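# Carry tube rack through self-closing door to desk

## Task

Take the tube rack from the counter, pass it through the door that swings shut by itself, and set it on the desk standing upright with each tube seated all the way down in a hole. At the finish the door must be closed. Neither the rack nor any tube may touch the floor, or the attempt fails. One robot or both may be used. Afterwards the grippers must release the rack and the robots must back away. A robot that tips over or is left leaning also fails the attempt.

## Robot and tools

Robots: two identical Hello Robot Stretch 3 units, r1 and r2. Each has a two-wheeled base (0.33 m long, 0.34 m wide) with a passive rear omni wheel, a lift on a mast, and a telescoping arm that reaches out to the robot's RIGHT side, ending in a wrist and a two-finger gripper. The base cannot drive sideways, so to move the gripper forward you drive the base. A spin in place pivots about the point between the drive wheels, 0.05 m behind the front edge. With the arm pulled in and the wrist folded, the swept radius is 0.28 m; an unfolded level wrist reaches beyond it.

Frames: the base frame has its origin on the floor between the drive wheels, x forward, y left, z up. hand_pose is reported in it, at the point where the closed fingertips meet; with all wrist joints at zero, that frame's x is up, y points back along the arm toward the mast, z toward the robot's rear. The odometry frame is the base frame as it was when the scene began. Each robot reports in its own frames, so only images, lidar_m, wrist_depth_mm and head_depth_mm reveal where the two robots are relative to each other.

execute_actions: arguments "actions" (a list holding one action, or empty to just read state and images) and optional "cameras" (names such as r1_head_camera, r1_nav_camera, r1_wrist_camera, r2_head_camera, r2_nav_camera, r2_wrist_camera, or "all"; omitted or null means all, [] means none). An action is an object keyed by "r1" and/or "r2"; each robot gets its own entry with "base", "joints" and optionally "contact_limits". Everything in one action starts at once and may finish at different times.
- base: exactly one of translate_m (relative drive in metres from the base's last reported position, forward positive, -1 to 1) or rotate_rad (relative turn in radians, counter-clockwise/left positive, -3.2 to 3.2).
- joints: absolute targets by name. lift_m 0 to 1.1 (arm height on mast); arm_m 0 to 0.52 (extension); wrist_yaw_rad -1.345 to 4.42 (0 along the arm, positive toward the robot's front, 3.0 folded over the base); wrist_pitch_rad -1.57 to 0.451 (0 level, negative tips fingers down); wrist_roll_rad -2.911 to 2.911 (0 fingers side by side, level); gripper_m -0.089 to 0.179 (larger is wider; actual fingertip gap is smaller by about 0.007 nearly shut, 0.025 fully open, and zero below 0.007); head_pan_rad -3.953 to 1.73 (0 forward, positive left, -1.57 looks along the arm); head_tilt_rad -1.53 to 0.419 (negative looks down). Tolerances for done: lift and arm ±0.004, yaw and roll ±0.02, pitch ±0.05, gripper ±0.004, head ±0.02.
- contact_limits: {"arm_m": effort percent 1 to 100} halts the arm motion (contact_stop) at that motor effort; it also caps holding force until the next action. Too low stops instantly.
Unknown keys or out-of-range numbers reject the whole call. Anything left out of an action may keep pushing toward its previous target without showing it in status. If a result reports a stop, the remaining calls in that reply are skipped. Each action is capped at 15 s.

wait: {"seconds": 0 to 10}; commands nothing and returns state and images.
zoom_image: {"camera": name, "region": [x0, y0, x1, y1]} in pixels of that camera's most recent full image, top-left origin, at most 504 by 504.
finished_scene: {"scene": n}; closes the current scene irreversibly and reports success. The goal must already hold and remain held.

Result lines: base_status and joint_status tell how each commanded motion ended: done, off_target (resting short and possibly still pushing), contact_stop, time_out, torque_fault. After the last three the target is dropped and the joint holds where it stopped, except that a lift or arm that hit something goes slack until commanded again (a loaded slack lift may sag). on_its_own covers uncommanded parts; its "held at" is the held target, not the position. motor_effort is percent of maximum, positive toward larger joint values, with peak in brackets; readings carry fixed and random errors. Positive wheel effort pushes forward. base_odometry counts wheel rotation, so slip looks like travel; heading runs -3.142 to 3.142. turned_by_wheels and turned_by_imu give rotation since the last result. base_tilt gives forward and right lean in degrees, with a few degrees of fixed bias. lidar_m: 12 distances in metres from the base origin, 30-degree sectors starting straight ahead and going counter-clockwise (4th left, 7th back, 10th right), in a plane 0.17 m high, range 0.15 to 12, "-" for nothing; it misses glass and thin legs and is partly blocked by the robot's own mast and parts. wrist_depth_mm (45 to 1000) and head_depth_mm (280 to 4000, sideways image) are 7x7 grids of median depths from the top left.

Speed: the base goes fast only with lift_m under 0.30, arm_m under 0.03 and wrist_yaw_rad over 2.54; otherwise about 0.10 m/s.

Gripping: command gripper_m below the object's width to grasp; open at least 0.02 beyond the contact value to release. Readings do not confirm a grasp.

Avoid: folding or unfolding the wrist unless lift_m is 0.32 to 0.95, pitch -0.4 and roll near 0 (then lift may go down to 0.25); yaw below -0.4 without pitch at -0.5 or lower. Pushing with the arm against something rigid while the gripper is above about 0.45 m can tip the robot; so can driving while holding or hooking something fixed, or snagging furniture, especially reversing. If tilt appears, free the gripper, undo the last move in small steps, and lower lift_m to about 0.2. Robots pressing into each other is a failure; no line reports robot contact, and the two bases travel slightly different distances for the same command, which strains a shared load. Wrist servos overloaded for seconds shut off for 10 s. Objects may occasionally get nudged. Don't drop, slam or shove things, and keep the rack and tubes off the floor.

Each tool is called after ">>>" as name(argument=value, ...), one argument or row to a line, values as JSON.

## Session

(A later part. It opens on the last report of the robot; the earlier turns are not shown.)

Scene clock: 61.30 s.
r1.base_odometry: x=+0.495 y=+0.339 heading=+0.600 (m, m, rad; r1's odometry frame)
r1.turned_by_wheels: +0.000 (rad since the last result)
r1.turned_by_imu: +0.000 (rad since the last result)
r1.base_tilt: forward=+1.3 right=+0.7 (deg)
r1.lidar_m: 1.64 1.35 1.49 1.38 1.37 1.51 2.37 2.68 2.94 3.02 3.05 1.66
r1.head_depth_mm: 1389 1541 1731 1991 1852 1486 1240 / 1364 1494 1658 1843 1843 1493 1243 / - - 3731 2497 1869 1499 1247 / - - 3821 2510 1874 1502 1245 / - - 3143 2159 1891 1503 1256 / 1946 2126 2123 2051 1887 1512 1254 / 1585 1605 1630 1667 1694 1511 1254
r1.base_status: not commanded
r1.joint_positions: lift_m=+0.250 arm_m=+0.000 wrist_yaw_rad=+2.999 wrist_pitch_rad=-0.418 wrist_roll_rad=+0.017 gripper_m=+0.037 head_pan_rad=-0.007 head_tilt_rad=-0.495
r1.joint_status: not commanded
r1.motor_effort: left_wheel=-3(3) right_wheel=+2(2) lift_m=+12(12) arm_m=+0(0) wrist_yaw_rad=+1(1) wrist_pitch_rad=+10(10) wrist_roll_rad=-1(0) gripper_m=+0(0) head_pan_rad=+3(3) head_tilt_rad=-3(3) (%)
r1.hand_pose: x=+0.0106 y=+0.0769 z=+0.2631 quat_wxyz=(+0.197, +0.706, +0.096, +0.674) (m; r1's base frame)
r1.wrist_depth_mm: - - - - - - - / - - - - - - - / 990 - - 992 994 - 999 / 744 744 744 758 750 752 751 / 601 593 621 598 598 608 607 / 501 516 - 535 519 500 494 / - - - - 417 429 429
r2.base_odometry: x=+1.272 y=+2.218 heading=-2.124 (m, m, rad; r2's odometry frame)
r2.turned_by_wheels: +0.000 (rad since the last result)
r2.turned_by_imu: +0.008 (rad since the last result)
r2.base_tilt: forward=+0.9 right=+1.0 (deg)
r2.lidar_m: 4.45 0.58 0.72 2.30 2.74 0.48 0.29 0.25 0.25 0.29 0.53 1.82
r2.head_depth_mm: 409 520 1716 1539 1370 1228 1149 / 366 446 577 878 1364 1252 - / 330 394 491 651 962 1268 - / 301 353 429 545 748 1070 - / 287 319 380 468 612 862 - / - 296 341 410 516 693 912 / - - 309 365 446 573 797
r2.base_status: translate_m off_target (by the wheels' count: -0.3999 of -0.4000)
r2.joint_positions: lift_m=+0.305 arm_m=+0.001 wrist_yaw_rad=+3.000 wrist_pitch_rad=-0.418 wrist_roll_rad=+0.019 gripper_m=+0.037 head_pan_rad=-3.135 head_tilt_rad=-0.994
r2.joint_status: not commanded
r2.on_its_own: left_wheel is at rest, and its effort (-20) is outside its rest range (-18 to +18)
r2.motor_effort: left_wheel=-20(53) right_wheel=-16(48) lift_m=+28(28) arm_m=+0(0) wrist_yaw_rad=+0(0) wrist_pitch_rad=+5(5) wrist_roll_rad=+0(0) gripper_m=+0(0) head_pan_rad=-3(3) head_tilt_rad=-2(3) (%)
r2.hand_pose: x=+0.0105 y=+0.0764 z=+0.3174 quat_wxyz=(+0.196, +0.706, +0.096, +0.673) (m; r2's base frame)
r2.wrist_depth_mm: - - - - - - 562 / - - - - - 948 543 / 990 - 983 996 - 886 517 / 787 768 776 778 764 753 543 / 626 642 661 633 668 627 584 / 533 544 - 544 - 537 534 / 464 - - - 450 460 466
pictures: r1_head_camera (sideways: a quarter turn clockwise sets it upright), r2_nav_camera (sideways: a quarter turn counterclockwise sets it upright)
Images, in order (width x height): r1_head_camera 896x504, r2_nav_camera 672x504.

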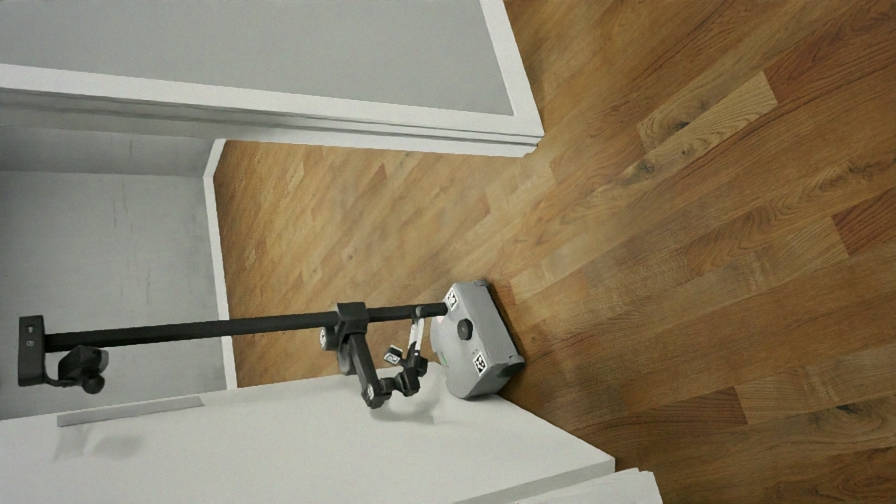

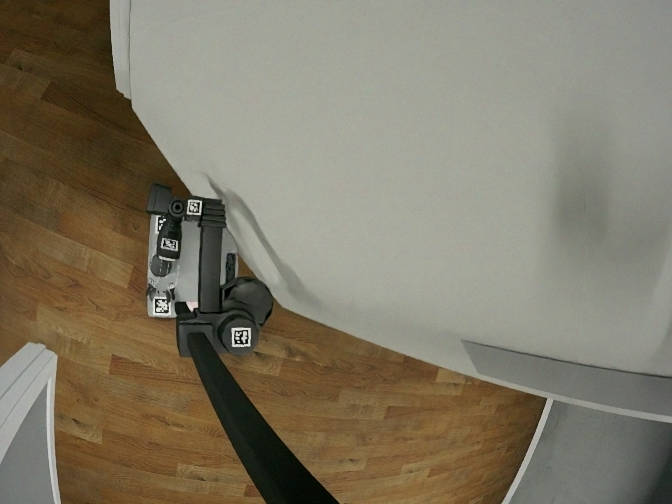

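>>> execute_actions(
  actions=[
    {"r2":{"base":{"translate_m":-0.15}},"r1":{"base":{"translate_m":0.5}}},
  ],
  cameras=[],
)

>>> execute_actions(
  actions=[
    {"r2":{"base":{"rotate_rad":0.35}},"r1":{"joints":{"head_tilt_rad":-0.7}}},
  ],
  cameras=[],
)

>>> execute_actions(
  actions=[
    {"r2":{"base":{"translate_m":-0.27},"joints":{"head_pan_rad":-3.9,"head_tilt_rad":-0.7}}},
  ],
  cameras=["r1_head_camera","r1_nav_camera","r2_nav_camera","r2_head_camera"],
)

Scene clock: 65.77 s.
r1.base_odometry: x=+0.908 y=+0.621 heading=+0.600 (m, m, rad; r1's odometry frame)
r1.turned_by_wheels: +0.000 (rad since the last result)
r1.turned_by_imu: +0.001 (rad since the last result)
r1.base_tilt: forward=+1.2 right=+0.7 (deg)
r1.lidar_m: 1.47 0.92 0.98 1.54 1.55 1.70 2.68 3.15 3.48 2.96 2.16 1.16
r1.head_depth_mm: 940 1016 1120 1248 1468 1476 1234 / - - 3427 2164 1501 1498 1231 / - - 3706 2485 1876 1486 1244 / - - 3820 2512 1875 1498 1251 / - - 3833 2409 1807 1510 1250 / 1310 - 3560 1942 1760 1503 1253 / - - 1726 1596 1661 1474 1253
r1.base_status: done
r1.joint_positions: lift_m=+0.250 arm_m=+0.000 wrist_yaw_rad=+2.999 wrist_pitch_rad=-0.418 wrist_roll_rad=+0.017 gripper_m=+0.037 head_pan_rad=-0.007 head_tilt_rad=-0.495
r1.joint_status: not commanded
r1.motor_effort: left_wheel=-3(10) right_wheel=+2(7) lift_m=+12(13) arm_m=+1(0) wrist_yaw_rad=+0(1) wrist_pitch_rad=+10(10) wrist_roll_rad=+0(0) gripper_m=+0(1) head_pan_rad=+2(3) head_tilt_rad=-2(3) (%)
r1.hand_pose: x=+0.0106 y=+0.0769 z=+0.2631 quat_wxyz=(+0.197, +0.706, +0.096, +0.674) (m; r1's base frame)
r1.wrist_depth_mm: - - - - - 961 759 / - - - - - 992 795 / 997 - - 989 999 964 807 / 756 744 752 760 762 768 749 / 600 604 631 600 602 604 594 / 499 513 - 537 515 504 498 / - - - - 420 427 430
r2.base_odometry: x=+1.351 y=+2.345 heading=-2.124 (m, m, rad; r2's odometry frame)
r2.turned_by_wheels: +0.000 (rad since the last result)
r2.turned_by_imu: -0.002 (rad since the last result)
r2.base_tilt: forward=+0.8 right=+1.0 (deg)
r2.lidar_m: 4.59 0.71 1.02 2.33 2.80 4.09 0.30 0.24 0.24 0.26 0.40 1.46
r2.head_depth_mm: 2431 2044 1749 1538 1370 1233 1149 / 2421 2044 1746 1526 1360 1252 - / 388 479 1654 1507 1355 1258 - / 341 401 490 624 855 1198 - / 305 352 417 510 656 910 - / 287 313 363 431 532 690 883 / - 289 321 374 446 556 726
r2.base_status: done
r2.joint_positions: lift_m=+0.305 arm_m=+0.001 wrist_yaw_rad=+3.000 wrist_pitch_rad=-0.418 wrist_roll_rad=+0.019 gripper_m=+0.037 head_pan_rad=-3.135 head_tilt_rad=-0.994
r2.joint_status: not commanded
r2.motor_effort: left_wheel=-16(30) right_wheel=-9(26) lift_m=+28(28) arm_m=+0(0) wrist_yaw_rad=-1(1) wrist_pitch_rad=+5(5) wrist_roll_rad=+0(0) gripper_m=+0(1) head_pan_rad=-3(3) head_tilt_rad=-2(2) (%)
r2.hand_pose: x=+0.0105 y=+0.0764 z=+0.3174 quat_wxyz=(+0.196, +0.706, +0.096, +0.673) (m; r2's base frame)
r2.wrist_depth_mm: - - - - - - 797 / - - - - - - 773 / - 976 - 986 993 - 760 / 752 777 764 778 773 790 713 / 630 628 649 635 645 629 636 / 533 535 - 542 - 532 527 / 459 - - - 449 463 467
pictures: none
No camera images: the call's "cameras" was empty. Leave "cameras" out to get every camera's image.

Scene clock: 67.27 s.
r1.base_odometry: x=+0.908 y=+0.621 heading=+0.600 (m, m, rad; r1's odometry frame)
r1.turned_by_wheels: +0.000 (rad since the last result)
r1.turned_by_imu: +0.000 (rad since the last result)
r1.base_tilt: forward=+1.3 right=+0.8 (deg)
r1.lidar_m: 1.48 0.92 0.98 1.53 1.54 1.70 2.68 3.14 3.47 2.96 2.15 1.16
r1.head_depth_mm: 971 1058 1249 1522 1550 1311 1136 / - 3201 2174 1569 1552 1325 1145 / - 3442 2435 1907 1552 1325 1138 / - 3460 2456 1893 1564 1322 1137 / - 3470 2450 1862 1563 1319 1145 / - 3292 1689 1770 1573 1335 1152 / - 3300 1663 1738 1536 1327 1150
r1.base_status: not commanded
r1.joint_positions: lift_m=+0.250 arm_m=+0.000 wrist_yaw_rad=+2.999 wrist_pitch_rad=-0.418 wrist_roll_rad=+0.017 gripper_m=+0.037 head_pan_rad=-0.007 head_tilt_rad=-0.691
r1.joint_status: all done
r1.motor_effort: left_wheel=-3(3) right_wheel=+2(2) lift_m=+11(12) arm_m=+1(0) wrist_yaw_rad=+0(0) wrist_pitch_rad=+10(10) wrist_roll_rad=-1(0) gripper_m=+0(1) head_pan_rad=+3(2) head_tilt_rad=-5(23) (%)
r1.hand_pose: x=+0.0106 y=+0.0769 z=+0.2631 quat_wxyz=(+0.197, +0.706, +0.096, +0.674) (m; r1's base frame)
r1.wrist_depth_mm: - - - - - 956 765 / - - - - - - 785 / - - 990 997 - 943 809 / 736 740 748 751 745 764 740 / 600 604 624 607 599 600 603 / 497 513 - 538 525 500 501 / - - - - 417 430 431
r2.base_odometry: x=+1.351 y=+2.345 heading=-1.775 (m, m, rad; r2's odometry frame)
r2.turned_by_wheels: +0.349 (rad since the last result)
r2.turned_by_imu: +0.342 (rad since the last result)
r2.base_tilt: forward=+0.8 right=+0.9 (deg)
r2.lidar_m: 0.71 0.77 2.33 2.53 4.14 0.40 0.28 0.26 0.26 0.34 1.46 1.46
r2.head_depth_mm: 335 412 534 1520 1363 1231 1152 / 312 377 475 644 1327 1257 - / 297 346 426 557 802 1132 - / 287 320 388 491 675 958 - / - 300 355 441 582 836 - / - 289 328 398 509 711 957 / - - 305 365 455 607 893
r2.base_status: done
r2.joint_positions: lift_m=+0.305 arm_m=+0.001 wrist_yaw_rad=+3.000 wrist_pitch_rad=-0.418 wrist_roll_rad=+0.019 gripper_m=+0.037 head_pan_rad=-3.135 head_tilt_rad=-0.994
r2.joint_status: not commanded
r2.on_its_own: left_wheel is at rest, and its effort (-27) is outside its rest range (-18 to +18)
r2.motor_effort: left_wheel=-27(37) right_wheel=+2(15) lift_m=+28(28) arm_m=+0(0) wrist_yaw_rad=+0(1) wrist_pitch_rad=+5(5) wrist_roll_rad=+0(0) gripper_m=+0(0) head_pan_rad=-3(2) head_tilt_rad=-1(3) (%)
r2.hand_pose: x=+0.0105 y=+0.0764 z=+0.3174 quat_wxyz=(+0.196, +0.706, +0.096, +0.673) (m; r2's base frame)
r2.wrist_depth_mm: - - - - - - - / - - - - - - - / 990 977 994 960 - 991 973 / 770 768 780 794 768 767 774 / 626 619 649 628 654 633 632 / 534 528 - 547 - 541 537 / 458 - - - 458 459 466
pictures: none
No camera images: the call's "cameras" was empty. Leave "cameras" out to get every camera's image.

Scene clock: 70.97 s.
r1.base_odometry: x=+0.908 y=+0.621 heading=+0.600 (m, m, rad; r1's odometry frame)
r1.turned_by_wheels: +0.000 (rad since the last result)
r1.turned_by_imu: +0.000 (rad since the last result)
r1.base_tilt: forward=+1.3 right=+0.7 (deg)
r1.lidar_m: 5.58 0.92 0.98 1.54 1.55 1.70 2.69 3.16 3.48 2.96 2.16 1.16
r1.head_depth_mm: 963 1061 1244 1526 1551 1316 1134 / - 3314 2147 1544 1546 1314 1142 / - 3455 2435 1920 1566 1325 1144 / - 3425 2413 1926 1570 1319 1149 / - 3473 2481 1901 1566 1327 1150 / - 3502 2454 1930 1563 1328 1140 / - 3350 1939 1867 1566 1325 1155
r1.base_status: not commanded
r1.joint_positions: lift_m=+0.250 arm_m=+0.000 wrist_yaw_rad=+2.999 wrist_pitch_rad=-0.418 wrist_roll_rad=+0.017 gripper_m=+0.037 head_pan_rad=-0.007 head_tilt_rad=-0.691
r1.joint_status: not commanded
r1.motor_effort: left_wheel=-3(3) right_wheel=+2(2) lift_m=+12(12) arm_m=+0(1) wrist_yaw_rad=+1(1) wrist_pitch_rad=+10(10) wrist_roll_rad=+0(0) gripper_m=+1(1) head_pan_rad=+2(2) head_tilt_rad=-5(5) (%)
r1.hand_pose: x=+0.0106 y=+0.0769 z=+0.2631 quat_wxyz=(+0.197, +0.706, +0.096, +0.674) (m; r1's base frame)
r1.wrist_depth_mm: - - - - - 962 763 / - - - - - 970 789 / 983 - - - 987 958 816 / 754 751 747 741 753 748 755 / 597 597 628 601 604 600 595 / 501 516 - 536 515 505 504 / - - - - 418 427 432
r2.base_odometry: x=+1.405 y=+2.609 heading=-1.775 (m, m, rad; r2's odometry frame)
r2.turned_by_wheels: +0.000 (rad since the last result)
r2.turned_by_imu: -0.002 (rad since the last result)
r2.base_tilt: forward=+0.8 right=+1.0 (deg)
r2.lidar_m: 0.97 1.12 2.49 2.72 3.93 3.88 0.30 0.24 0.24 0.27 0.42 1.66
r2.head_depth_mm: 3446 - - - - - 1177 / 3477 3572 2642 2088 - - - / 3448 3608 2588 2005 1655 1402 1233 / 3432 3554 2584 2013 1658 1397 1217 / 3370 3585 2573 1996 1644 1404 1213 / 3365 3556 2595 2006 1647 1394 1218 / 3315 3555 2536 2006 1640 1399 1207
r2.base_status: done
r2.joint_positions: lift_m=+0.305 arm_m=+0.001 wrist_yaw_rad=+3.000 wrist_pitch_rad=-0.418 wrist_roll_rad=+0.019 gripper_m=+0.037 head_pan_rad=-3.893 head_tilt_rad=-0.705
r2.joint_status: all done
r2.motor_effort: left_wheel=-12(30) right_wheel=-5(27) lift_m=+28(28) arm_m=+0(0) wrist_yaw_rad=+0(1) wrist_pitch_rad=+5(5) wrist_roll_rad=+0(0) gripper_m=-1(0) head_pan_rad=-4(35) head_tilt_rad=+3(18) (%)
r2.hand_pose: x=+0.0105 y=+0.0764 z=+0.3174 quat_wxyz=(+0.196, +0.706, +0.096, +0.673) (m; r2's base frame)
r2.wrist_depth_mm: - - - - - - - / - - - - - - - / 978 992 - - - - - / 774 765 765 783 776 781 766 / 639 630 652 621 666 626 639 / 524 537 - 536 - 542 539 / 462 - - - 450 460 461
pictures: r1_head_camera (sideways: a quarter turn clockwise sets it upright), r1_nav_camera (sideways: a quarter turn counterclockwise sets it upright), r2_head_camera (sideways: a quarter turn clockwise sets it upright), r2_nav_camera (sideways: a quarter turn counterclockwise sets it upright)
Images, in order (width x height): r1_head_camera 896x504, r1_nav_camera 672x504, r2_head_camera 896x504, r2_nav_camera 672x504.

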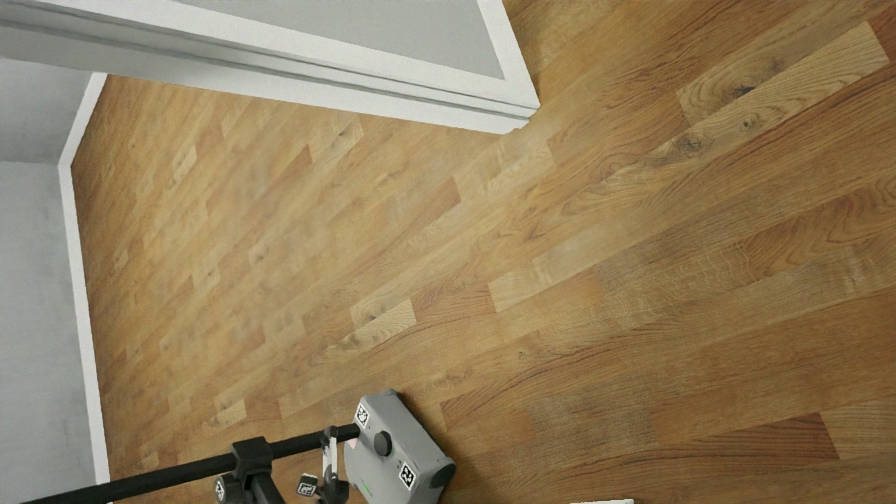

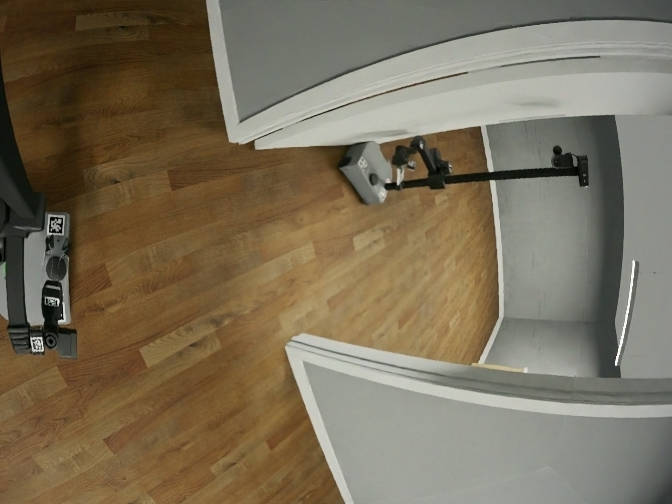

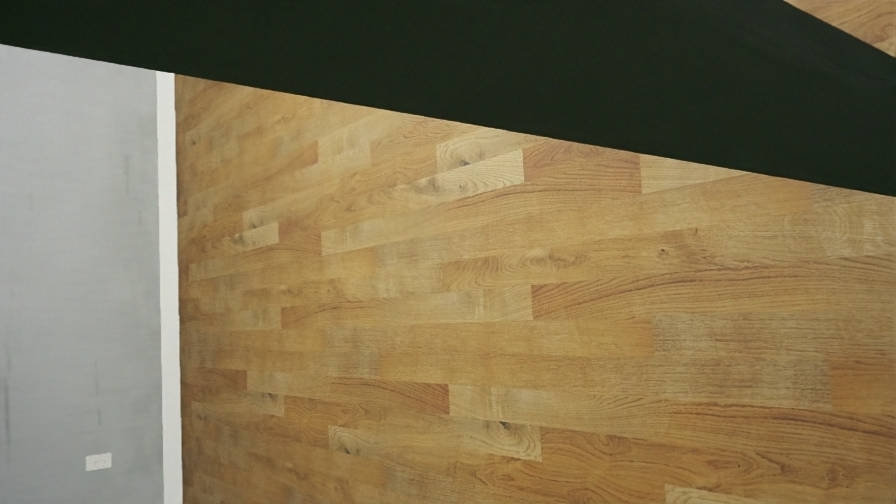

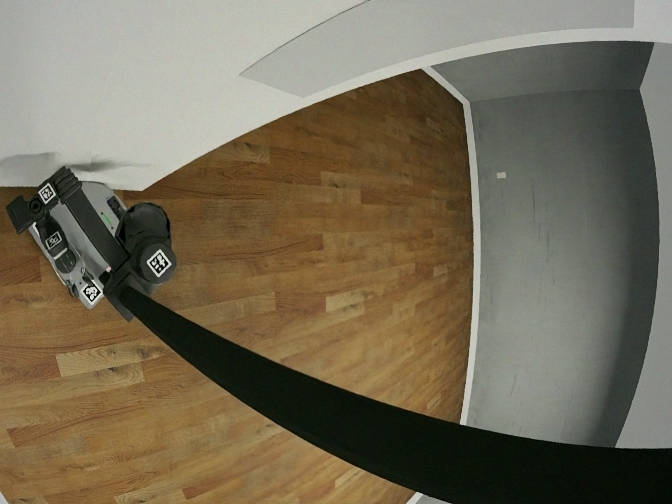

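>>> execute_actions(
  actions=[
    {"r1":{"base":{"rotate_rad":0.05}}},
  ],
  cameras=[],
)

>>> execute_actions(
  actions=[
    {"r1":{"base":{"translate_m":1.0},"joints":{"head_tilt_rad":-0.9}},"r2":{"joints":{"head_pan_rad":0.9,"head_tilt_rad":-0.4}}},
  ],
  cameras=["r1_nav_camera","r2_nav_camera","r2_head_camera"],
)

Scene clock: 72.60 s.
r1.base_odometry: x=+0.908 y=+0.621 heading=+0.650 (m, m, rad; r1's odometry frame)
r1.turned_by_wheels: +0.050 (rad since the last result)
r1.turned_by_imu: +0.050 (rad since the last result)
r1.base_tilt: forward=+1.3 right=+0.7 (deg)
r1.lidar_m: 1.68 0.92 1.00 1.55 1.54 1.74 2.88 3.14 3.55 2.95 1.95 1.16
r1.head_depth_mm: - 1100 1227 1433 1552 1322 1135 / - 3378 2418 1778 1560 1316 1136 / - 3415 2424 1888 1562 1309 1142 / - 3410 2476 1916 1554 1323 1143 / - 3497 2456 1939 1576 1318 1145 / - 3546 2380 1900 1572 1325 1143 / - 3286 1937 1856 1535 1323 1150
r1.base_status: done
r1.joint_positions: lift_m=+0.250 arm_m=+0.000 wrist_yaw_rad=+2.999 wrist_pitch_rad=-0.418 wrist_roll_rad=+0.017 gripper_m=+0.037 head_pan_rad=-0.007 head_tilt_rad=-0.691
r1.joint_status: not commanded
r1.motor_effort: left_wheel=-3(13) right_wheel=+2(7) lift_m=+13(12) arm_m=+0(0) wrist_yaw_rad=+0(1) wrist_pitch_rad=+10(10) wrist_roll_rad=-1(0) gripper_m=+0(1) head_pan_rad=+2(3) head_tilt_rad=-4(5) (%)
r1.hand_pose: x=+0.0106 y=+0.0769 z=+0.2631 quat_wxyz=(+0.197, +0.706, +0.096, +0.674) (m; r1's base frame)
r1.wrist_depth_mm: - - - - - 982 781 / - - - - - - 815 / 1000 - - 982 - 943 817 / 745 746 758 744 751 751 756 / 604 595 633 603 602 600 605 / 502 511 - 538 517 505 498 / - - - - 417 427 428
r2.base_odometry: x=+1.405 y=+2.609 heading=-1.775 (m, m, rad; r2's odometry frame)
r2.turned_by_wheels: +0.000 (rad since the last result)
r2.turned_by_imu: +0.000 (rad since the last result)
r2.base_tilt: forward=+0.8 right=+0.9 (deg)
r2.lidar_m: 0.97 1.12 2.49 2.72 3.96 3.89 0.30 0.24 0.24 0.27 0.42 1.66
r2.head_depth_mm: 3465 - - - - - 1176 / 3482 3600 2655 2063 - - - / 3508 3656 2570 2030 1654 1403 1234 / 3410 3588 2575 1997 1658 1401 1211 / 3412 3545 2567 1994 1650 1400 1217 / 3353 3517 2590 1998 1661 1399 1212 / 3341 3530 2555 1999 1629 1393 1217
r2.base_status: not commanded
r2.joint_positions: lift_m=+0.305 arm_m=+0.001 wrist_yaw_rad=+3.000 wrist_pitch_rad=-0.418 wrist_roll_rad=+0.019 gripper_m=+0.037 head_pan_rad=-3.893 head_tilt_rad=-0.705
r2.joint_status: not commanded
r2.motor_effort: left_wheel=-11(12) right_wheel=-5(5) lift_m=+28(27) arm_m=+0(0) wrist_yaw_rad=+0(0) wrist_pitch_rad=+5(5) wrist_roll_rad=+0(0) gripper_m=+0(1) head_pan_rad=-4(3) head_tilt_rad=+3(1) (%)
r2.hand_pose: x=+0.0105 y=+0.0764 z=+0.3174 quat_wxyz=(+0.196, +0.706, +0.096, +0.673) (m; r2's base frame)
r2.wrist_depth_mm: - - - - - - - / - - - - - - - / 988 997 - - 981 - 1000 / 757 760 779 780 767 758 792 / 631 638 670 631 661 624 639 / 541 530 - 550 - 532 537 / 461 - - - 451 459 460
pictures: none
No camera images: the call's "cameras" was empty. Leave "cameras" out to get every camera's image.

Scene clock: 77.70 s.
r1.base_odometry: x=+1.704 y=+1.226 heading=+0.650 (m, m, rad; r1's odometry frame)
r1.turned_by_wheels: +0.000 (rad since the last result)
r1.turned_by_imu: +0.003 (rad since the last result)
r1.base_tilt: forward=+1.2 right=+0.7 (deg)
r1.lidar_m: 4.69 0.75 0.59 0.52 0.56 2.09 3.47 4.10 3.18 0.44 0.44 2.59
r1.head_depth_mm: 2834 2255 1828 1576 1373 1218 1092 / 2847 2240 1854 1594 1370 1219 1096 / 2860 2261 1868 1585 1386 1211 1095 / 2881 2255 1878 1586 1378 1220 1098 / 2898 2265 1888 1591 1381 1225 1092 / 2874 2291 1885 1597 1364 1228 1091 / 2874 2261 1883 1346 1280 1218 1104
r1.base_status: done
r1.joint_positions: lift_m=+0.250 arm_m=+0.000 wrist_yaw_rad=+2.999 wrist_pitch_rad=-0.418 wrist_roll_rad=+0.017 gripper_m=+0.037 head_pan_rad=-0.007 head_tilt_rad=-0.890
r1.joint_status: all done
r1.motor_effort: left_wheel=-3(11) right_wheel=+2(9) lift_m=+12(12) arm_m=+1(1) wrist_yaw_rad=+2(0) wrist_pitch_rad=+10(9) wrist_roll_rad=-1(0) gripper_m=+0(1) head_pan_rad=+2(3) head_tilt_rad=-5(21) (%)
r1.hand_pose: x=+0.0106 y=+0.0769 z=+0.2631 quat_wxyz=(+0.197, +0.706, +0.096, +0.674) (m; r1's base frame)
r1.wrist_depth_mm: - - 524 566 624 706 795 / - - 560 598 682 764 836 / 990 - 607 666 737 840 642 / 756 757 656 708 738 714 666 / 600 605 627 603 595 605 613 / 495 523 - 531 523 502 498 / - - - - 416 433 426
r2.base_odometry: x=+1.405 y=+2.609 heading=-1.775 (m, m, rad; r2's odometry frame)
r2.turned_by_wheels: +0.000 (rad since the last result)
r2.turned_by_imu: +0.000 (rad since the last result)
r2.base_tilt: forward=+0.8 right=+1.0 (deg)
r2.lidar_m: 0.97 1.12 2.49 2.71 3.94 3.90 0.30 0.24 0.24 0.27 0.42 0.75
r2.head_depth_mm: 2025 2018 2015 2017 1994 1795 1476 / 2659 2800 2858 2843 2377 1822 1476 / 2696 2895 3100 3236 2356 1803 1469 / 2685 2886 2522 2723 2354 1806 1465 / 2721 2876 2473 2604 2336 1807 1460 / 2677 2870 2439 2615 2366 1816 1459 / 2697 2843 2463 2603 2341 1796 1461
r2.base_status: not commanded
r2.joint_positions: lift_m=+0.305 arm_m=+0.001 wrist_yaw_rad=+3.000 wrist_pitch_rad=-0.418 wrist_roll_rad=+0.019 gripper_m=+0.037 head_pan_rad=+0.893 head_tilt_rad=-0.408
r2.joint_status: all done
r2.motor_effort: left_wheel=-12(12) right_wheel=-5(6) lift_m=+27(28) arm_m=+0(0) wrist_yaw_rad=+0(0) wrist_pitch_rad=+5(5) wrist_roll_rad=+0(0) gripper_m=+0(0) head_pan_rad=+3(34) head_tilt_rad=+4(18) (%)
r2.hand_pose: x=+0.0105 y=+0.0764 z=+0.3174 quat_wxyz=(+0.196, +0.706, +0.096, +0.673) (m; r2's base frame)
r2.wrist_depth_mm: - - - - - - - / - - - - - - - / 964 988 999 992 995 976 - / 771 771 762 755 776 781 765 / 630 631 659 638 654 622 634 / 527 525 - 537 - 535 535 / 463 - - - 447 461 463
pictures: r1_nav_camera (sideways: a quarter turn counterclockwise sets it upright), r2_head_camera (sideways: a quarter turn clockwise sets it upright), r2_nav_camera (sideways: a quarter turn counterclockwise sets it upright)
Images, in order (width x height): r1_nav_camera 672x504, r2_head_camera 896x504, r2_nav_camera 672x504.

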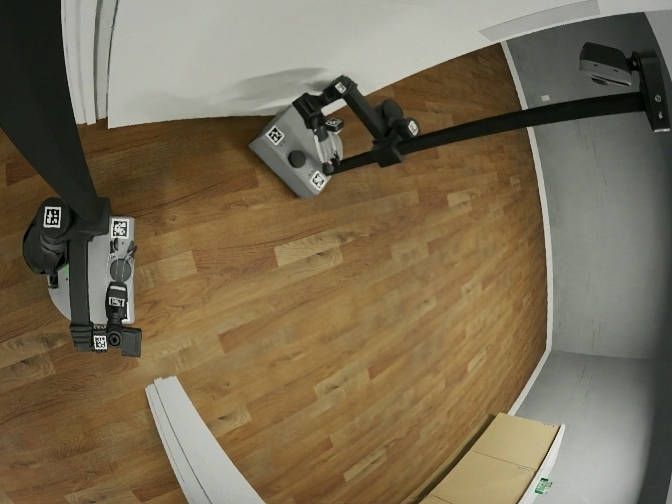

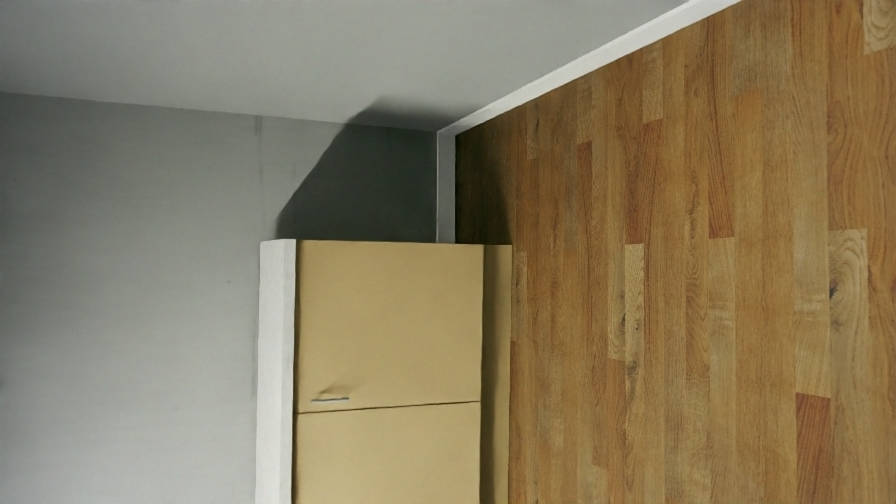

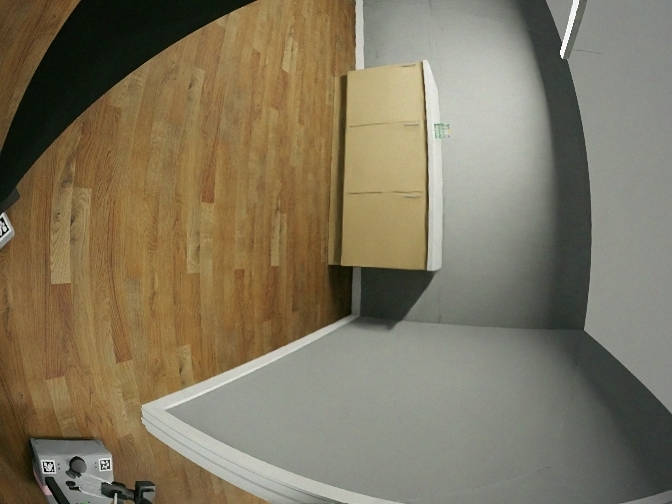

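>>> execute_actions(
  actions=[
    {"r1":{"base":{"rotate_rad":-0.24}}},
  ],
  cameras=[],
)

>>> execute_actions(
  actions=[
    {"r1":{"base":{"translate_m":1.0},"joints":{"head_tilt_rad":-0.35,"head_pan_rad":-0.4}}},
  ],
  cameras=["r1_nav_camera","r1_head_camera"],
)

Scene clock: 79.90 s.
r1.base_odometry: x=+1.704 y=+1.226 heading=+0.410 (m, m, rad; r1's odometry frame)
r1.turned_by_wheels: -0.240 (rad since the last result)
r1.turned_by_imu: -0.241 (rad since the last result)
r1.base_tilt: forward=+1.2 right=+0.8 (deg)
r1.lidar_m: 3.23 0.88 0.71 0.53 0.53 1.90 2.57 4.11 4.24 3.07 0.44 2.36
r1.head_depth_mm: 2561 2267 1851 1584 1366 1217 1084 / 2742 2246 1855 1573 1379 1212 1099 / 2830 2264 1878 1576 1381 1220 1093 / 2847 2268 1856 1584 1372 1221 1096 / 2870 2274 1861 1592 1382 1228 1094 / 2886 2277 1862 1600 1383 1226 1094 / 2855 2260 1876 1593 1389 1229 1102
r1.base_status: done
r1.joint_positions: lift_m=+0.250 arm_m=+0.000 wrist_yaw_rad=+2.999 wrist_pitch_rad=-0.418 wrist_roll_rad=+0.017 gripper_m=+0.037 head_pan_rad=-0.007 head_tilt_rad=-0.890
r1.joint_status: not commanded
r1.motor_effort: left_wheel=+2(12) right_wheel=-2(5) lift_m=+12(12) arm_m=+1(0) wrist_yaw_rad=+1(1) wrist_pitch_rad=+9(10) wrist_roll_rad=-1(0) gripper_m=-1(1) head_pan_rad=+3(2) head_tilt_rad=-6(6) (%)
r1.hand_pose: x=+0.0106 y=+0.0769 z=+0.2631 quat_wxyz=(+0.197, +0.706, +0.096, +0.674) (m; r1's base frame)
r1.wrist_depth_mm: 443 - 542 638 764 970 - / 472 - 585 687 841 870 862 / 507 - 628 746 894 736 681 / 566 578 681 741 747 741 724 / 582 604 632 598 604 602 605 / 501 511 - 539 520 498 504 / - - - - 418 429 429
r2.base_odometry: x=+1.405 y=+2.609 heading=-1.775 (m, m, rad; r2's odometry frame)
r2.turned_by_wheels: +0.000 (rad since the last result)
r2.turned_by_imu: +0.000 (rad since the last result)
r2.base_tilt: forward=+0.9 right=+1.0 (deg)
r2.lidar_m: 0.97 1.12 2.49 2.72 3.92 3.90 0.30 0.24 0.24 0.27 0.42 0.72
r2.head_depth_mm: 2028 2012 2021 2000 2006 1797 1485 / 2679 2801 2851 2864 2394 1825 1476 / 2718 2921 3061 3221 2357 1822 1469 / 2720 2883 2503 2736 2376 1816 1465 / 2666 2873 2436 2640 2368 1809 1469 / 2690 2874 2453 2618 2343 1805 1459 / 2687 2855 2442 2605 2332 1778 1452
r2.base_status: not commanded
r2.joint_positions: lift_m=+0.305 arm_m=+0.001 wrist_yaw_rad=+3.000 wrist_pitch_rad=-0.418 wrist_roll_rad=+0.019 gripper_m=+0.037 head_pan_rad=+0.893 head_tilt_rad=-0.408
r2.joint_status: not commanded
r2.motor_effort: left_wheel=-13(12) right_wheel=-5(5) lift_m=+28(27) arm_m=+0(0) wrist_yaw_rad=+1(0) wrist_pitch_rad=+5(5) wrist_roll_rad=+0(0) gripper_m=+0(0) head_pan_rad=+2(3) head_tilt_rad=+4(3) (%)
r2.hand_pose: x=+0.0105 y=+0.0764 z=+0.3174 quat_wxyz=(+0.196, +0.706, +0.096, +0.673) (m; r2's base frame)
r2.wrist_depth_mm: - - - - - - - / - - - - - - - / - - - 989 988 986 - / 770 771 771 774 767 770 785 / 629 626 661 637 656 635 632 / 532 526 - 552 - 532 538 / 459 - - - 449 465 466
pictures: none
No camera images: the call's "cameras" was empty. Leave "cameras" out to get every camera's image.

Scene clock: 85.00 s.
r1.base_odometry: x=+2.622 y=+1.624 heading=+0.410 (m, m, rad; r1's odometry frame)
r1.turned_by_wheels: +0.000 (rad since the last result)
r1.turned_by_imu: +0.003 (rad since the last result)
r1.base_tilt: forward=+1.3 right=+0.8 (deg)
r1.lidar_m: 3.38 3.82 3.42 2.46 0.71 1.03 3.31 0.79 0.83 1.13 1.76 1.83
r1.head_depth_mm: 2034 2164 1806 1826 1987 1683 1348 / 2181 2307 1930 1976 2109 1662 1350 / 2305 2461 2053 2138 2215 1688 1361 / 2504 2650 2206 2346 2216 1705 1370 / 2636 2869 3090 3113 2246 1694 1382 / 2822 3102 3381 3319 2256 1706 1379 / 3098 3443 3782 3392 2292 1725 1378
r1.base_status: done
r1.joint_positions: lift_m=+0.250 arm_m=+0.000 wrist_yaw_rad=+2.999 wrist_pitch_rad=-0.418 wrist_roll_rad=+0.017 gripper_m=+0.037 head_pan_rad=-0.393 head_tilt_rad=-0.358
r1.joint_status: all done
r1.motor_effort: left_wheel=+1(13) right_wheel=-1(6) lift_m=+12(12) arm_m=+0(0) wrist_yaw_rad=+1(2) wrist_pitch_rad=+10(10) wrist_roll_rad=-1(1) gripper_m=-1(0) head_pan_rad=-3(21) head_tilt_rad=+5(39) (%)
r1.hand_pose: x=+0.0106 y=+0.0769 z=+0.2631 quat_wxyz=(+0.197, +0.706, +0.096, +0.674) (m; r1's base frame)
r1.wrist_depth_mm: 750 - - - - - - / 786 - - - - - - / 569 - 992 - - - - / 578 632 743 748 750 751 755 / 598 599 632 603 602 602 606 / 502 522 - 543 517 501 500 / - - - - 419 431 430
r2.base_odometry: x=+1.405 y=+2.609 heading=-1.775 (m, m, rad; r2's odometry frame)
r2.turned_by_wheels: +0.000 (rad since the last result)
r2.turned_by_imu: +0.000 (rad since the last result)
r2.base_tilt: forward=+0.7 right=+0.9 (deg)
r2.lidar_m: 0.97 1.12 0.58 2.71 3.96 3.88 0.30 0.24 0.24 0.27 0.42 4.80
r2.head_depth_mm: 2021 2007 2004 1998 2001 1787 1483 / 2660 2861 2839 2843 2369 1809 1485 / 2717 2902 3108 3190 2371 1806 1472 / 2716 2894 2505 2734 2376 1815 1018 / 2717 2837 2461 2587 2330 1799 1062 / 2630 614 2425 597 624 673 743 / 445 491 540 2547 2228 1798 1459
r2.base_status: not commanded
r2.joint_positions: lift_m=+0.305 arm_m=+0.001 wrist_yaw_rad=+3.000 wrist_pitch_rad=-0.418 wrist_roll_rad=+0.019 gripper_m=+0.037 head_pan_rad=+0.893 head_tilt_rad=-0.408
r2.joint_status: not commanded
r2.motor_effort: left_wheel=-12(12) right_wheel=-5(5) lift_m=+28(27) arm_m=+0(0) wrist_yaw_rad=-1(1) wrist_pitch_rad=+5(5) wrist_roll_rad=+0(0) gripper_m=+0(0) head_pan_rad=+3(2) head_tilt_rad=+3(3) (%)
r2.hand_pose: x=+0.0105 y=+0.0764 z=+0.3174 quat_wxyz=(+0.196, +0.706, +0.096, +0.673) (m; r2's base frame)
r2.wrist_depth_mm: - - - - - - - / - - - - - - - / 981 967 992 995 677 635 957 / 758 797 777 766 684 585 735 / 616 617 655 640 636 616 630 / 533 531 - 541 - 540 544 / 460 - - - 454 458 460
pictures: r1_head_camera (sideways: a quarter turn clockwise sets it upright), r1_nav_camera (sideways: a quarter turn counterclockwise sets it upright)
Images, in order (width x height): r1_head_camera 896x504, r1_nav_camera 672x504.

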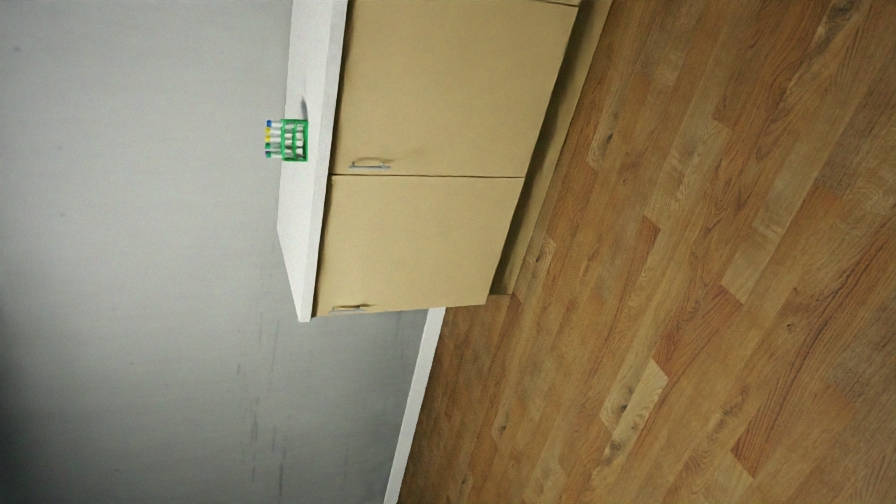

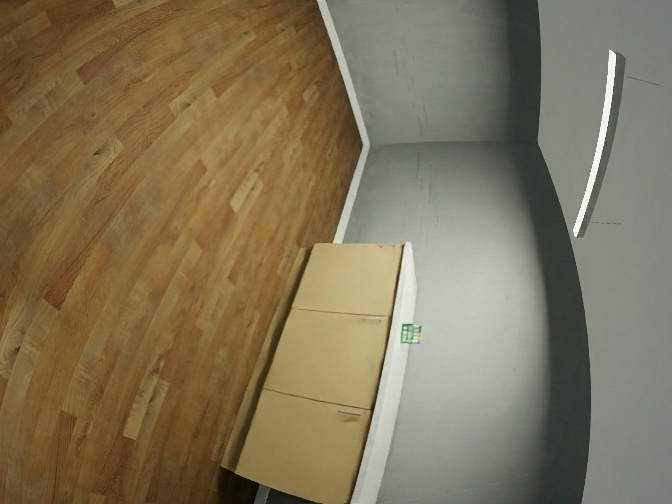

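>>> execute_actions(
  actions=[
    {"r1":{"base":{"rotate_rad":-0.36}}},
  ],
  cameras=[],
)

>>> execute_actions(
  actions=[
    {"r1":{"base":{"translate_m":1.0}}},
  ],
  cameras=[],
)

>>> execute_actions(
  actions=[
    {"r1":{"base":{"translate_m":0.5}}},
  ],
  cameras=[],
)

>>> execute_actions(
  actions=[
    {"r1":{"base":{"rotate_rad":0.91},"joints":{"lift_m":0.93,"head_pan_rad":-1.57,"head_tilt_rad":-0.6}}},
  ],
  cameras=["r1_nav_camera","r1_head_camera"],
)

Scene clock: 87.27 s.
r1.base_odometry: x=+2.622 y=+1.624 heading=+0.050 (m, m, rad; r1's odometry frame)
r1.turned_by_wheels: -0.360 (rad since the last result)
r1.turned_by_imu: -0.361 (rad since the last result)
r1.base_tilt: forward=+1.2 right=+0.7 (deg)
r1.lidar_m: 1.95 3.86 3.83 2.94 0.98 0.65 1.11 4.02 0.79 0.88 1.36 1.77
r1.head_depth_mm: 1955 2091 1809 1750 1931 1662 1337 / 1990 2139 1841 1805 1957 1680 1354 / 2028 2195 1874 1862 2027 1685 1365 / 2080 2257 1913 1939 2060 1690 1361 / 2158 2308 1936 2004 2155 1705 1374 / 2194 2359 1985 2109 2200 1717 1384 / 2221 2418 2074 2178 2268 1721 1378
r1.base_status: done
r1.joint_positions: lift_m=+0.250 arm_m=+0.000 wrist_yaw_rad=+2.999 wrist_pitch_rad=-0.418 wrist_roll_rad=+0.017 gripper_m=+0.037 head_pan_rad=-0.393 head_tilt_rad=-0.358
r1.joint_status: not commanded
r1.motor_effort: left_wheel=+2(12) right_wheel=-2(7) lift_m=+13(13) arm_m=+1(1) wrist_yaw_rad=+1(2) wrist_pitch_rad=+10(9) wrist_roll_rad=+0(1) gripper_m=+1(1) head_pan_rad=-3(2) head_tilt_rad=+5(5) (%)
r1.hand_pose: x=+0.0106 y=+0.0769 z=+0.2631 quat_wxyz=(+0.197, +0.706, +0.096, +0.674) (m; r1's base frame)
r1.wrist_depth_mm: - - - - - - - / - - - - - - - / 998 - 997 - - - - / 750 736 756 744 748 753 768 / 605 600 625 605 598 608 603 / 498 519 - 536 518 504 498 / - - - - 416 426 429
r2.base_odometry: x=+1.405 y=+2.609 heading=-1.775 (m, m, rad; r2's odometry frame)
r2.turned_by_wheels: +0.000 (rad since the last result)
r2.turned_by_imu: +0.000 (rad since the last result)
r2.base_tilt: forward=+0.9 right=+0.9 (deg)
r2.lidar_m: 0.97 1.12 0.61 2.71 3.93 3.88 0.30 0.24 0.24 0.27 0.42 4.80
r2.head_depth_mm: 2022 2009 2015 2012 2007 1782 1470 / 2675 2821 2832 2850 2366 1820 1467 / 2712 2870 3062 3235 2360 1818 1470 / 2731 2844 2502 2727 2341 1807 982 / 2695 2866 2467 2625 2344 1802 1468 / 2611 619 2455 2581 2330 1798 1423 / 524 631 561 587 629 691 1353
r2.base_status: not commanded
r2.joint_positions: lift_m=+0.305 arm_m=+0.001 wrist_yaw_rad=+3.000 wrist_pitch_rad=-0.418 wrist_roll_rad=+0.019 gripper_m=+0.037 head_pan_rad=+0.893 head_tilt_rad=-0.408
r2.joint_status: not commanded
r2.motor_effort: left_wheel=-12(12) right_wheel=-5(5) lift_m=+28(27) arm_m=+0(0) wrist_yaw_rad=+0(0) wrist_pitch_rad=+5(5) wrist_roll_rad=+0(0) gripper_m=+0(1) head_pan_rad=+3(2) head_tilt_rad=+3(3) (%)
r2.hand_pose: x=+0.0105 y=+0.0764 z=+0.3174 quat_wxyz=(+0.196, +0.706, +0.096, +0.673) (m; r2's base frame)
r2.wrist_depth_mm: - - - - - 718 - / - - - - 775 - - / 997 983 995 - 673 636 - / 775 774 767 772 630 580 770 / 630 623 659 637 637 614 642 / 530 530 - 538 - 540 529 / 465 - - - 452 463 469
pictures: none
No camera images: the call's "cameras" was empty. Leave "cameras" out to get every camera's image.

Scene clock: 92.37 s.
r1.base_odometry: x=+3.620 y=+1.674 heading=+0.050 (m, m, rad; r1's odometry frame)
r1.turned_by_wheels: +0.000 (rad since the last result)
r1.turned_by_imu: +0.003 (rad since the last result)
r1.base_tilt: forward=+1.3 right=+0.8 (deg)
r1.lidar_m: 1.11 2.77 3.21 3.52 3.17 1.55 1.65 1.44 1.43 1.22 1.01 1.00
r1.head_depth_mm: 1301 1391 1457 1011 1057 1159 1272 / 1340 1432 1506 1047 1099 1204 1313 / 1369 1458 1541 1069 1140 1257 1353 / 1401 1512 1586 1104 1184 1308 1358 / 1437 1546 1638 1152 1223 1368 1364 / 1469 1601 1677 1179 1285 1423 1376 / 1523 1640 1755 1222 1337 1513 1386
r1.base_status: done
r1.joint_positions: lift_m=+0.250 arm_m=+0.000 wrist_yaw_rad=+2.999 wrist_pitch_rad=-0.418 wrist_roll_rad=+0.017 gripper_m=+0.037 head_pan_rad=-0.393 head_tilt_rad=-0.358
r1.joint_status: not commanded
r1.motor_effort: left_wheel=+1(13) right_wheel=-2(5) lift_m=+12(12) arm_m=+0(0) wrist_yaw_rad=+0(1) wrist_pitch_rad=+10(10) wrist_roll_rad=-1(0) gripper_m=+0(0) head_pan_rad=-2(3) head_tilt_rad=+4(5) (%)
r1.hand_pose: x=+0.0106 y=+0.0769 z=+0.2631 quat_wxyz=(+0.197, +0.706, +0.096, +0.674) (m; r1's base frame)
r1.wrist_depth_mm: - - - - - - - / - - - - - - - / 984 - - - - 997 - / 748 752 752 766 754 754 752 / 601 601 628 597 601 599 610 / 501 513 - 536 519 502 504 / - - - - 417 432 432
r2.base_odometry: x=+1.405 y=+2.609 heading=-1.775 (m, m, rad; r2's odometry frame)
r2.turned_by_wheels: +0.000 (rad since the last result)
r2.turned_by_imu: +0.000 (rad since the last result)
r2.base_tilt: forward=+0.8 right=+1.1 (deg)
r2.lidar_m: 0.97 1.12 2.49 1.57 3.93 3.88 0.30 0.24 0.24 0.27 0.42 4.80
r2.head_depth_mm: 2034 2025 2018 1999 1995 1789 1475 / 2682 2849 2855 2837 2361 1811 1472 / 2726 2910 3100 3194 2378 1813 1478 / 2691 2881 2499 2718 2375 1804 1466 / 2709 2865 2437 2610 2357 1811 1464 / 2701 2904 2443 2617 2341 1807 1458 / 2703 2865 2438 2610 2336 1733 1456
r2.base_status: not commanded
r2.joint_positions: lift_m=+0.305 arm_m=+0.001 wrist_yaw_rad=+3.000 wrist_pitch_rad=-0.418 wrist_roll_rad=+0.019 gripper_m=+0.037 head_pan_rad=+0.893 head_tilt_rad=-0.408
r2.joint_status: not commanded
r2.motor_effort: left_wheel=-11(12) right_wheel=-5(6) lift_m=+28(27) arm_m=+0(0) wrist_yaw_rad=-1(1) wrist_pitch_rad=+5(5) wrist_roll_rad=+0(0) gripper_m=+0(0) head_pan_rad=+3(2) head_tilt_rad=+2(3) (%)
r2.hand_pose: x=+0.0105 y=+0.0764 z=+0.3174 quat_wxyz=(+0.196, +0.706, +0.096, +0.673) (m; r2's base frame)
r2.wrist_depth_mm: - - - - - - - / - - - - - - - / 986 988 - - - - 988 / 759 779 771 775 777 758 800 / 628 629 646 629 665 628 627 / 533 532 - 543 - 523 538 / 464 - - - 446 466 466
pictures: none
No camera images: the call's "cameras" was empty. Leave "cameras" out to get every camera's image.

Scene clock: 95.67 s.
r1.base_odometry: x=+4.120 y=+1.699 heading=+0.050 (m, m, rad; r1's odometry frame)
r1.turned_by_wheels: +0.000 (rad since the last result)
r1.turned_by_imu: +0.001 (rad since the last result)
r1.base_tilt: forward=+1.2 right=+0.8 (deg)
r1.lidar_m: 0.69 2.12 2.89 3.18 3.57 2.27 2.04 1.76 1.74 0.76 0.62 0.62
r1.head_depth_mm: 985 1052 1135 807 666 698 775 / 1002 1081 1160 780 684 725 806 / 1036 1109 1195 989 708 756 844 / 1058 1139 1238 1007 729 787 885 / 1081 1162 1266 1005 757 821 926 / 1110 1209 1303 1025 782 865 983 / 1140 1239 1351 1031 806 907 1031
r1.base_status: done
r1.joint_positions: lift_m=+0.250 arm_m=+0.000 wrist_yaw_rad=+2.999 wrist_pitch_rad=-0.418 wrist_roll_rad=+0.017 gripper_m=+0.037 head_pan_rad=-0.393 head_tilt_rad=-0.358
r1.joint_status: not commanded
r1.motor_effort: left_wheel=+1(14) right_wheel=-1(5) lift_m=+12(12) arm_m=+0(0) wrist_yaw_rad=+1(0) wrist_pitch_rad=+10(10) wrist_roll_rad=+0(1) gripper_m=+1(1) head_pan_rad=-2(2) head_tilt_rad=+5(4) (%)
r1.hand_pose: x=+0.0106 y=+0.0769 z=+0.2631 quat_wxyz=(+0.197, +0.706, +0.096, +0.674) (m; r1's base frame)
r1.wrist_depth_mm: - - - - - - - / - - - - - - - / 989 - - 996 - 999 - / 742 754 758 738 752 756 761 / 599 607 617 603 594 611 596 / 496 516 - 534 521 499 498 / - - - - 417 432 431
r2.base_odometry: x=+1.405 y=+2.609 heading=-1.775 (m, m, rad; r2's odometry frame)
r2.turned_by_wheels: +0.000 (rad since the last result)
r2.turned_by_imu: +0.000 (rad since the last result)
r2.base_tilt: forward=+0.9 right=+1.0 (deg)
r2.lidar_m: 0.97 1.12 2.49 2.07 3.95 3.88 0.30 0.24 0.24 0.27 0.42 4.78
r2.head_depth_mm: 2019 2020 2010 2018 2007 1788 1474 / 2667 2832 2862 2837 2381 1824 1479 / 2709 2901 3066 3230 2347 1805 1470 / 2681 2863 2511 2746 2344 1806 1465 / 2681 2897 2446 2599 2351 1800 1467 / 2697 2833 2452 2604 2336 1794 1455 / 2690 2862 2451 2621 2309 1802 1459
r2.base_status: not commanded
r2.joint_positions: lift_m=+0.305 arm_m=+0.001 wrist_yaw_rad=+3.000 wrist_pitch_rad=-0.418 wrist_roll_rad=+0.019 gripper_m=+0.037 head_pan_rad=+0.893 head_tilt_rad=-0.408
r2.joint_status: not commanded
r2.motor_effort: left_wheel=-11(13) right_wheel=-5(5) lift_m=+28(27) arm_m=+0(0) wrist_yaw_rad=+0(1) wrist_pitch_rad=+5(5) wrist_roll_rad=+0(0) gripper_m=+0(1) head_pan_rad=+2(3) head_tilt_rad=+3(3) (%)
r2.hand_pose: x=+0.0105 y=+0.0764 z=+0.3174 quat_wxyz=(+0.196, +0.706, +0.096, +0.673) (m; r2's base frame)
r2.wrist_depth_mm: - - - - - - - / - - - - - - - / 996 964 995 - 990 988 - / 769 769 783 782 779 770 769 / 633 624 652 637 662 623 631 / 531 527 - 549 - 536 532 / 459 - - - 454 458 465
pictures: none
No camera images: the call's "cameras" was empty. Leave "cameras" out to get every camera's image.

Scene clock: 102.67 s.
r1.base_odometry: x=+4.120 y=+1.699 heading=+0.960 (m, m, rad; r1's odometry frame)
r1.turned_by_wheels: +0.910 (rad since the last result)
r1.turned_by_imu: +0.913 (rad since the last result)
r1.base_tilt: forward=+1.2 right=+0.7 (deg)
r1.lidar_m: 2.89 3.01 3.67 3.54 2.26 1.80 1.74 0.85 0.64 0.62 0.65 1.78
r1.head_depth_mm: 1035 1132 866 717 791 - 1138 / 1031 1130 869 719 822 - 1158 / 1034 1127 819 724 844 - - / 1021 1124 767 727 844 - - / 1019 1134 847 730 844 - 1134 / 1026 1138 895 734 847 999 1183 / 1021 1130 899 735 846 1037 1187
r1.base_status: done
r1.joint_positions: lift_m=+0.930 arm_m=+0.000 wrist_yaw_rad=+2.999 wrist_pitch_rad=-0.418 wrist_roll_rad=+0.017 gripper_m=+0.037 head_pan_rad=-1.563 head_tilt_rad=-0.593
r1.joint_status: all done
r1.motor_effort: left_wheel=-3(13) right_wheel=+2(8) lift_m=+27(27) arm_m=+0(0) wrist_yaw_rad=+1(1) wrist_pitch_rad=+10(10) wrist_roll_rad=-1(0) gripper_m=+0(0) head_pan_rad=-2(29) head_tilt_rad=-3(21) (%)
r1.hand_pose: x=+0.0106 y=+0.0769 z=+0.9422 quat_wxyz=(+0.197, +0.706, +0.096, +0.674) (m; r1's base frame)
r1.wrist_depth_mm: - - - - - - - / - - - - - - - / - - - - - - - / - - - - - - - / - - - - - - - / - - - - - - - / - - - - - - -
r2.base_odometry: x=+1.405 y=+2.609 heading=-1.775 (m, m, rad; r2's odometry frame)
r2.turned_by_wheels: +0.000 (rad since the last result)
r2.turned_by_imu: +0.000 (rad since the last result)
r2.base_tilt: forward=+0.8 right=+0.9 (deg)
r2.lidar_m: 0.97 1.13 2.49 2.00 3.94 3.88 0.30 0.24 0.24 0.27 0.42 4.79
r2.head_depth_mm: 2026 2019 2008 2020 2022 1793 1468 / 2654 2815 2869 2839 2346 1814 1472 / 2700 2930 3096 3212 2362 1819 1474 / 2713 2871 2526 2726 2347 1798 1459 / 2690 2898 2475 2607 2330 1807 1459 / 2689 2847 2455 2617 2360 1804 1463 / 2695 2854 2451 2626 2343 1793 1457
r2.base_status: not commanded
r2.joint_positions: lift_m=+0.305 arm_m=+0.001 wrist_yaw_rad=+3.000 wrist_pitch_rad=-0.418 wrist_roll_rad=+0.019 gripper_m=+0.037 head_pan_rad=+0.893 head_tilt_rad=-0.408
r2.joint_status: not commanded
r2.motor_effort: left_wheel=-12(12) right_wheel=-5(6) lift_m=+28(27) arm_m=+0(0) wrist_yaw_rad=+1(0) wrist_pitch_rad=+5(5) wrist_roll_rad=+0(0) gripper_m=+0(1) head_pan_rad=+2(2) head_tilt_rad=+3(2) (%)
r2.hand_pose: x=+0.0105 y=+0.0764 z=+0.3174 quat_wxyz=(+0.196, +0.706, +0.096, +0.673) (m; r2's base frame)
r2.wrist_depth_mm: - - - - - - - / - - - - - - - / 999 986 - 961 976 971 998 / 765 769 776 786 755 764 785 / 625 624 661 636 657 633 637 / 534 530 - 538 - 537 538 / 460 - - - 456 469 471
pictures: r1_head_camera (sideways: a quarter turn clockwise sets it upright), r1_nav_camera (sideways: a quarter turn counterclockwise sets it upright)
Images, in order (width x height): r1_head_camera 896x504, r1_nav_camera 672x504.

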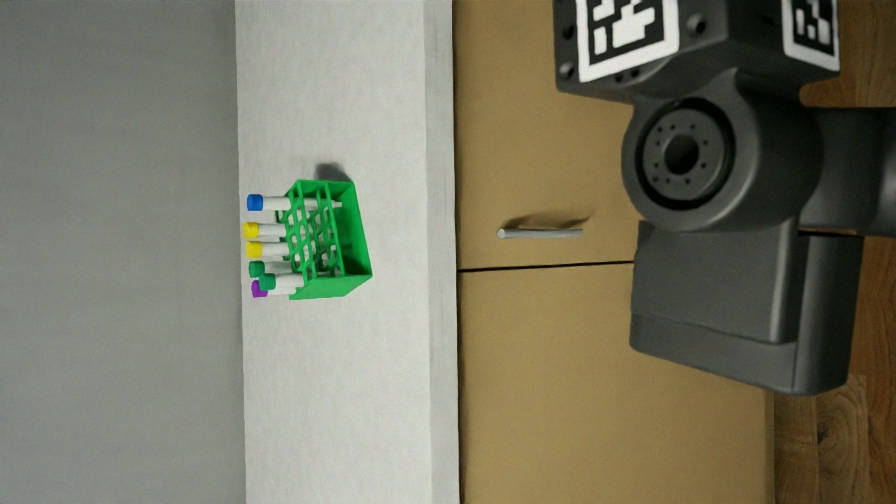

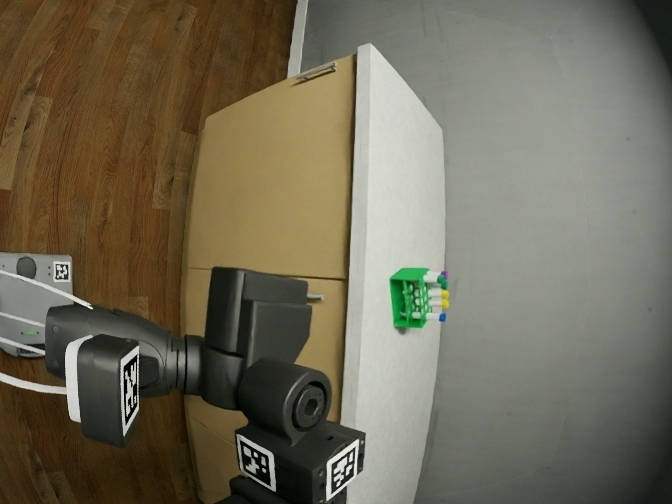

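>>> zoom_image(
  camera="r1_head_camera",
  region=[220, 150, 400, 330],
)

Region (220, 150, 400, 330) of r1_head_camera's 896x504 image, scaled by 2.800, with more detail than that image has.

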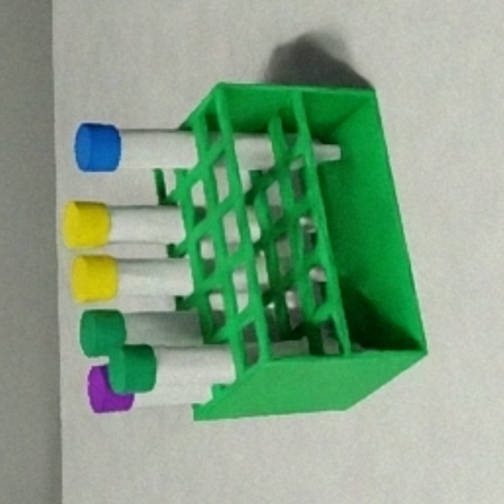

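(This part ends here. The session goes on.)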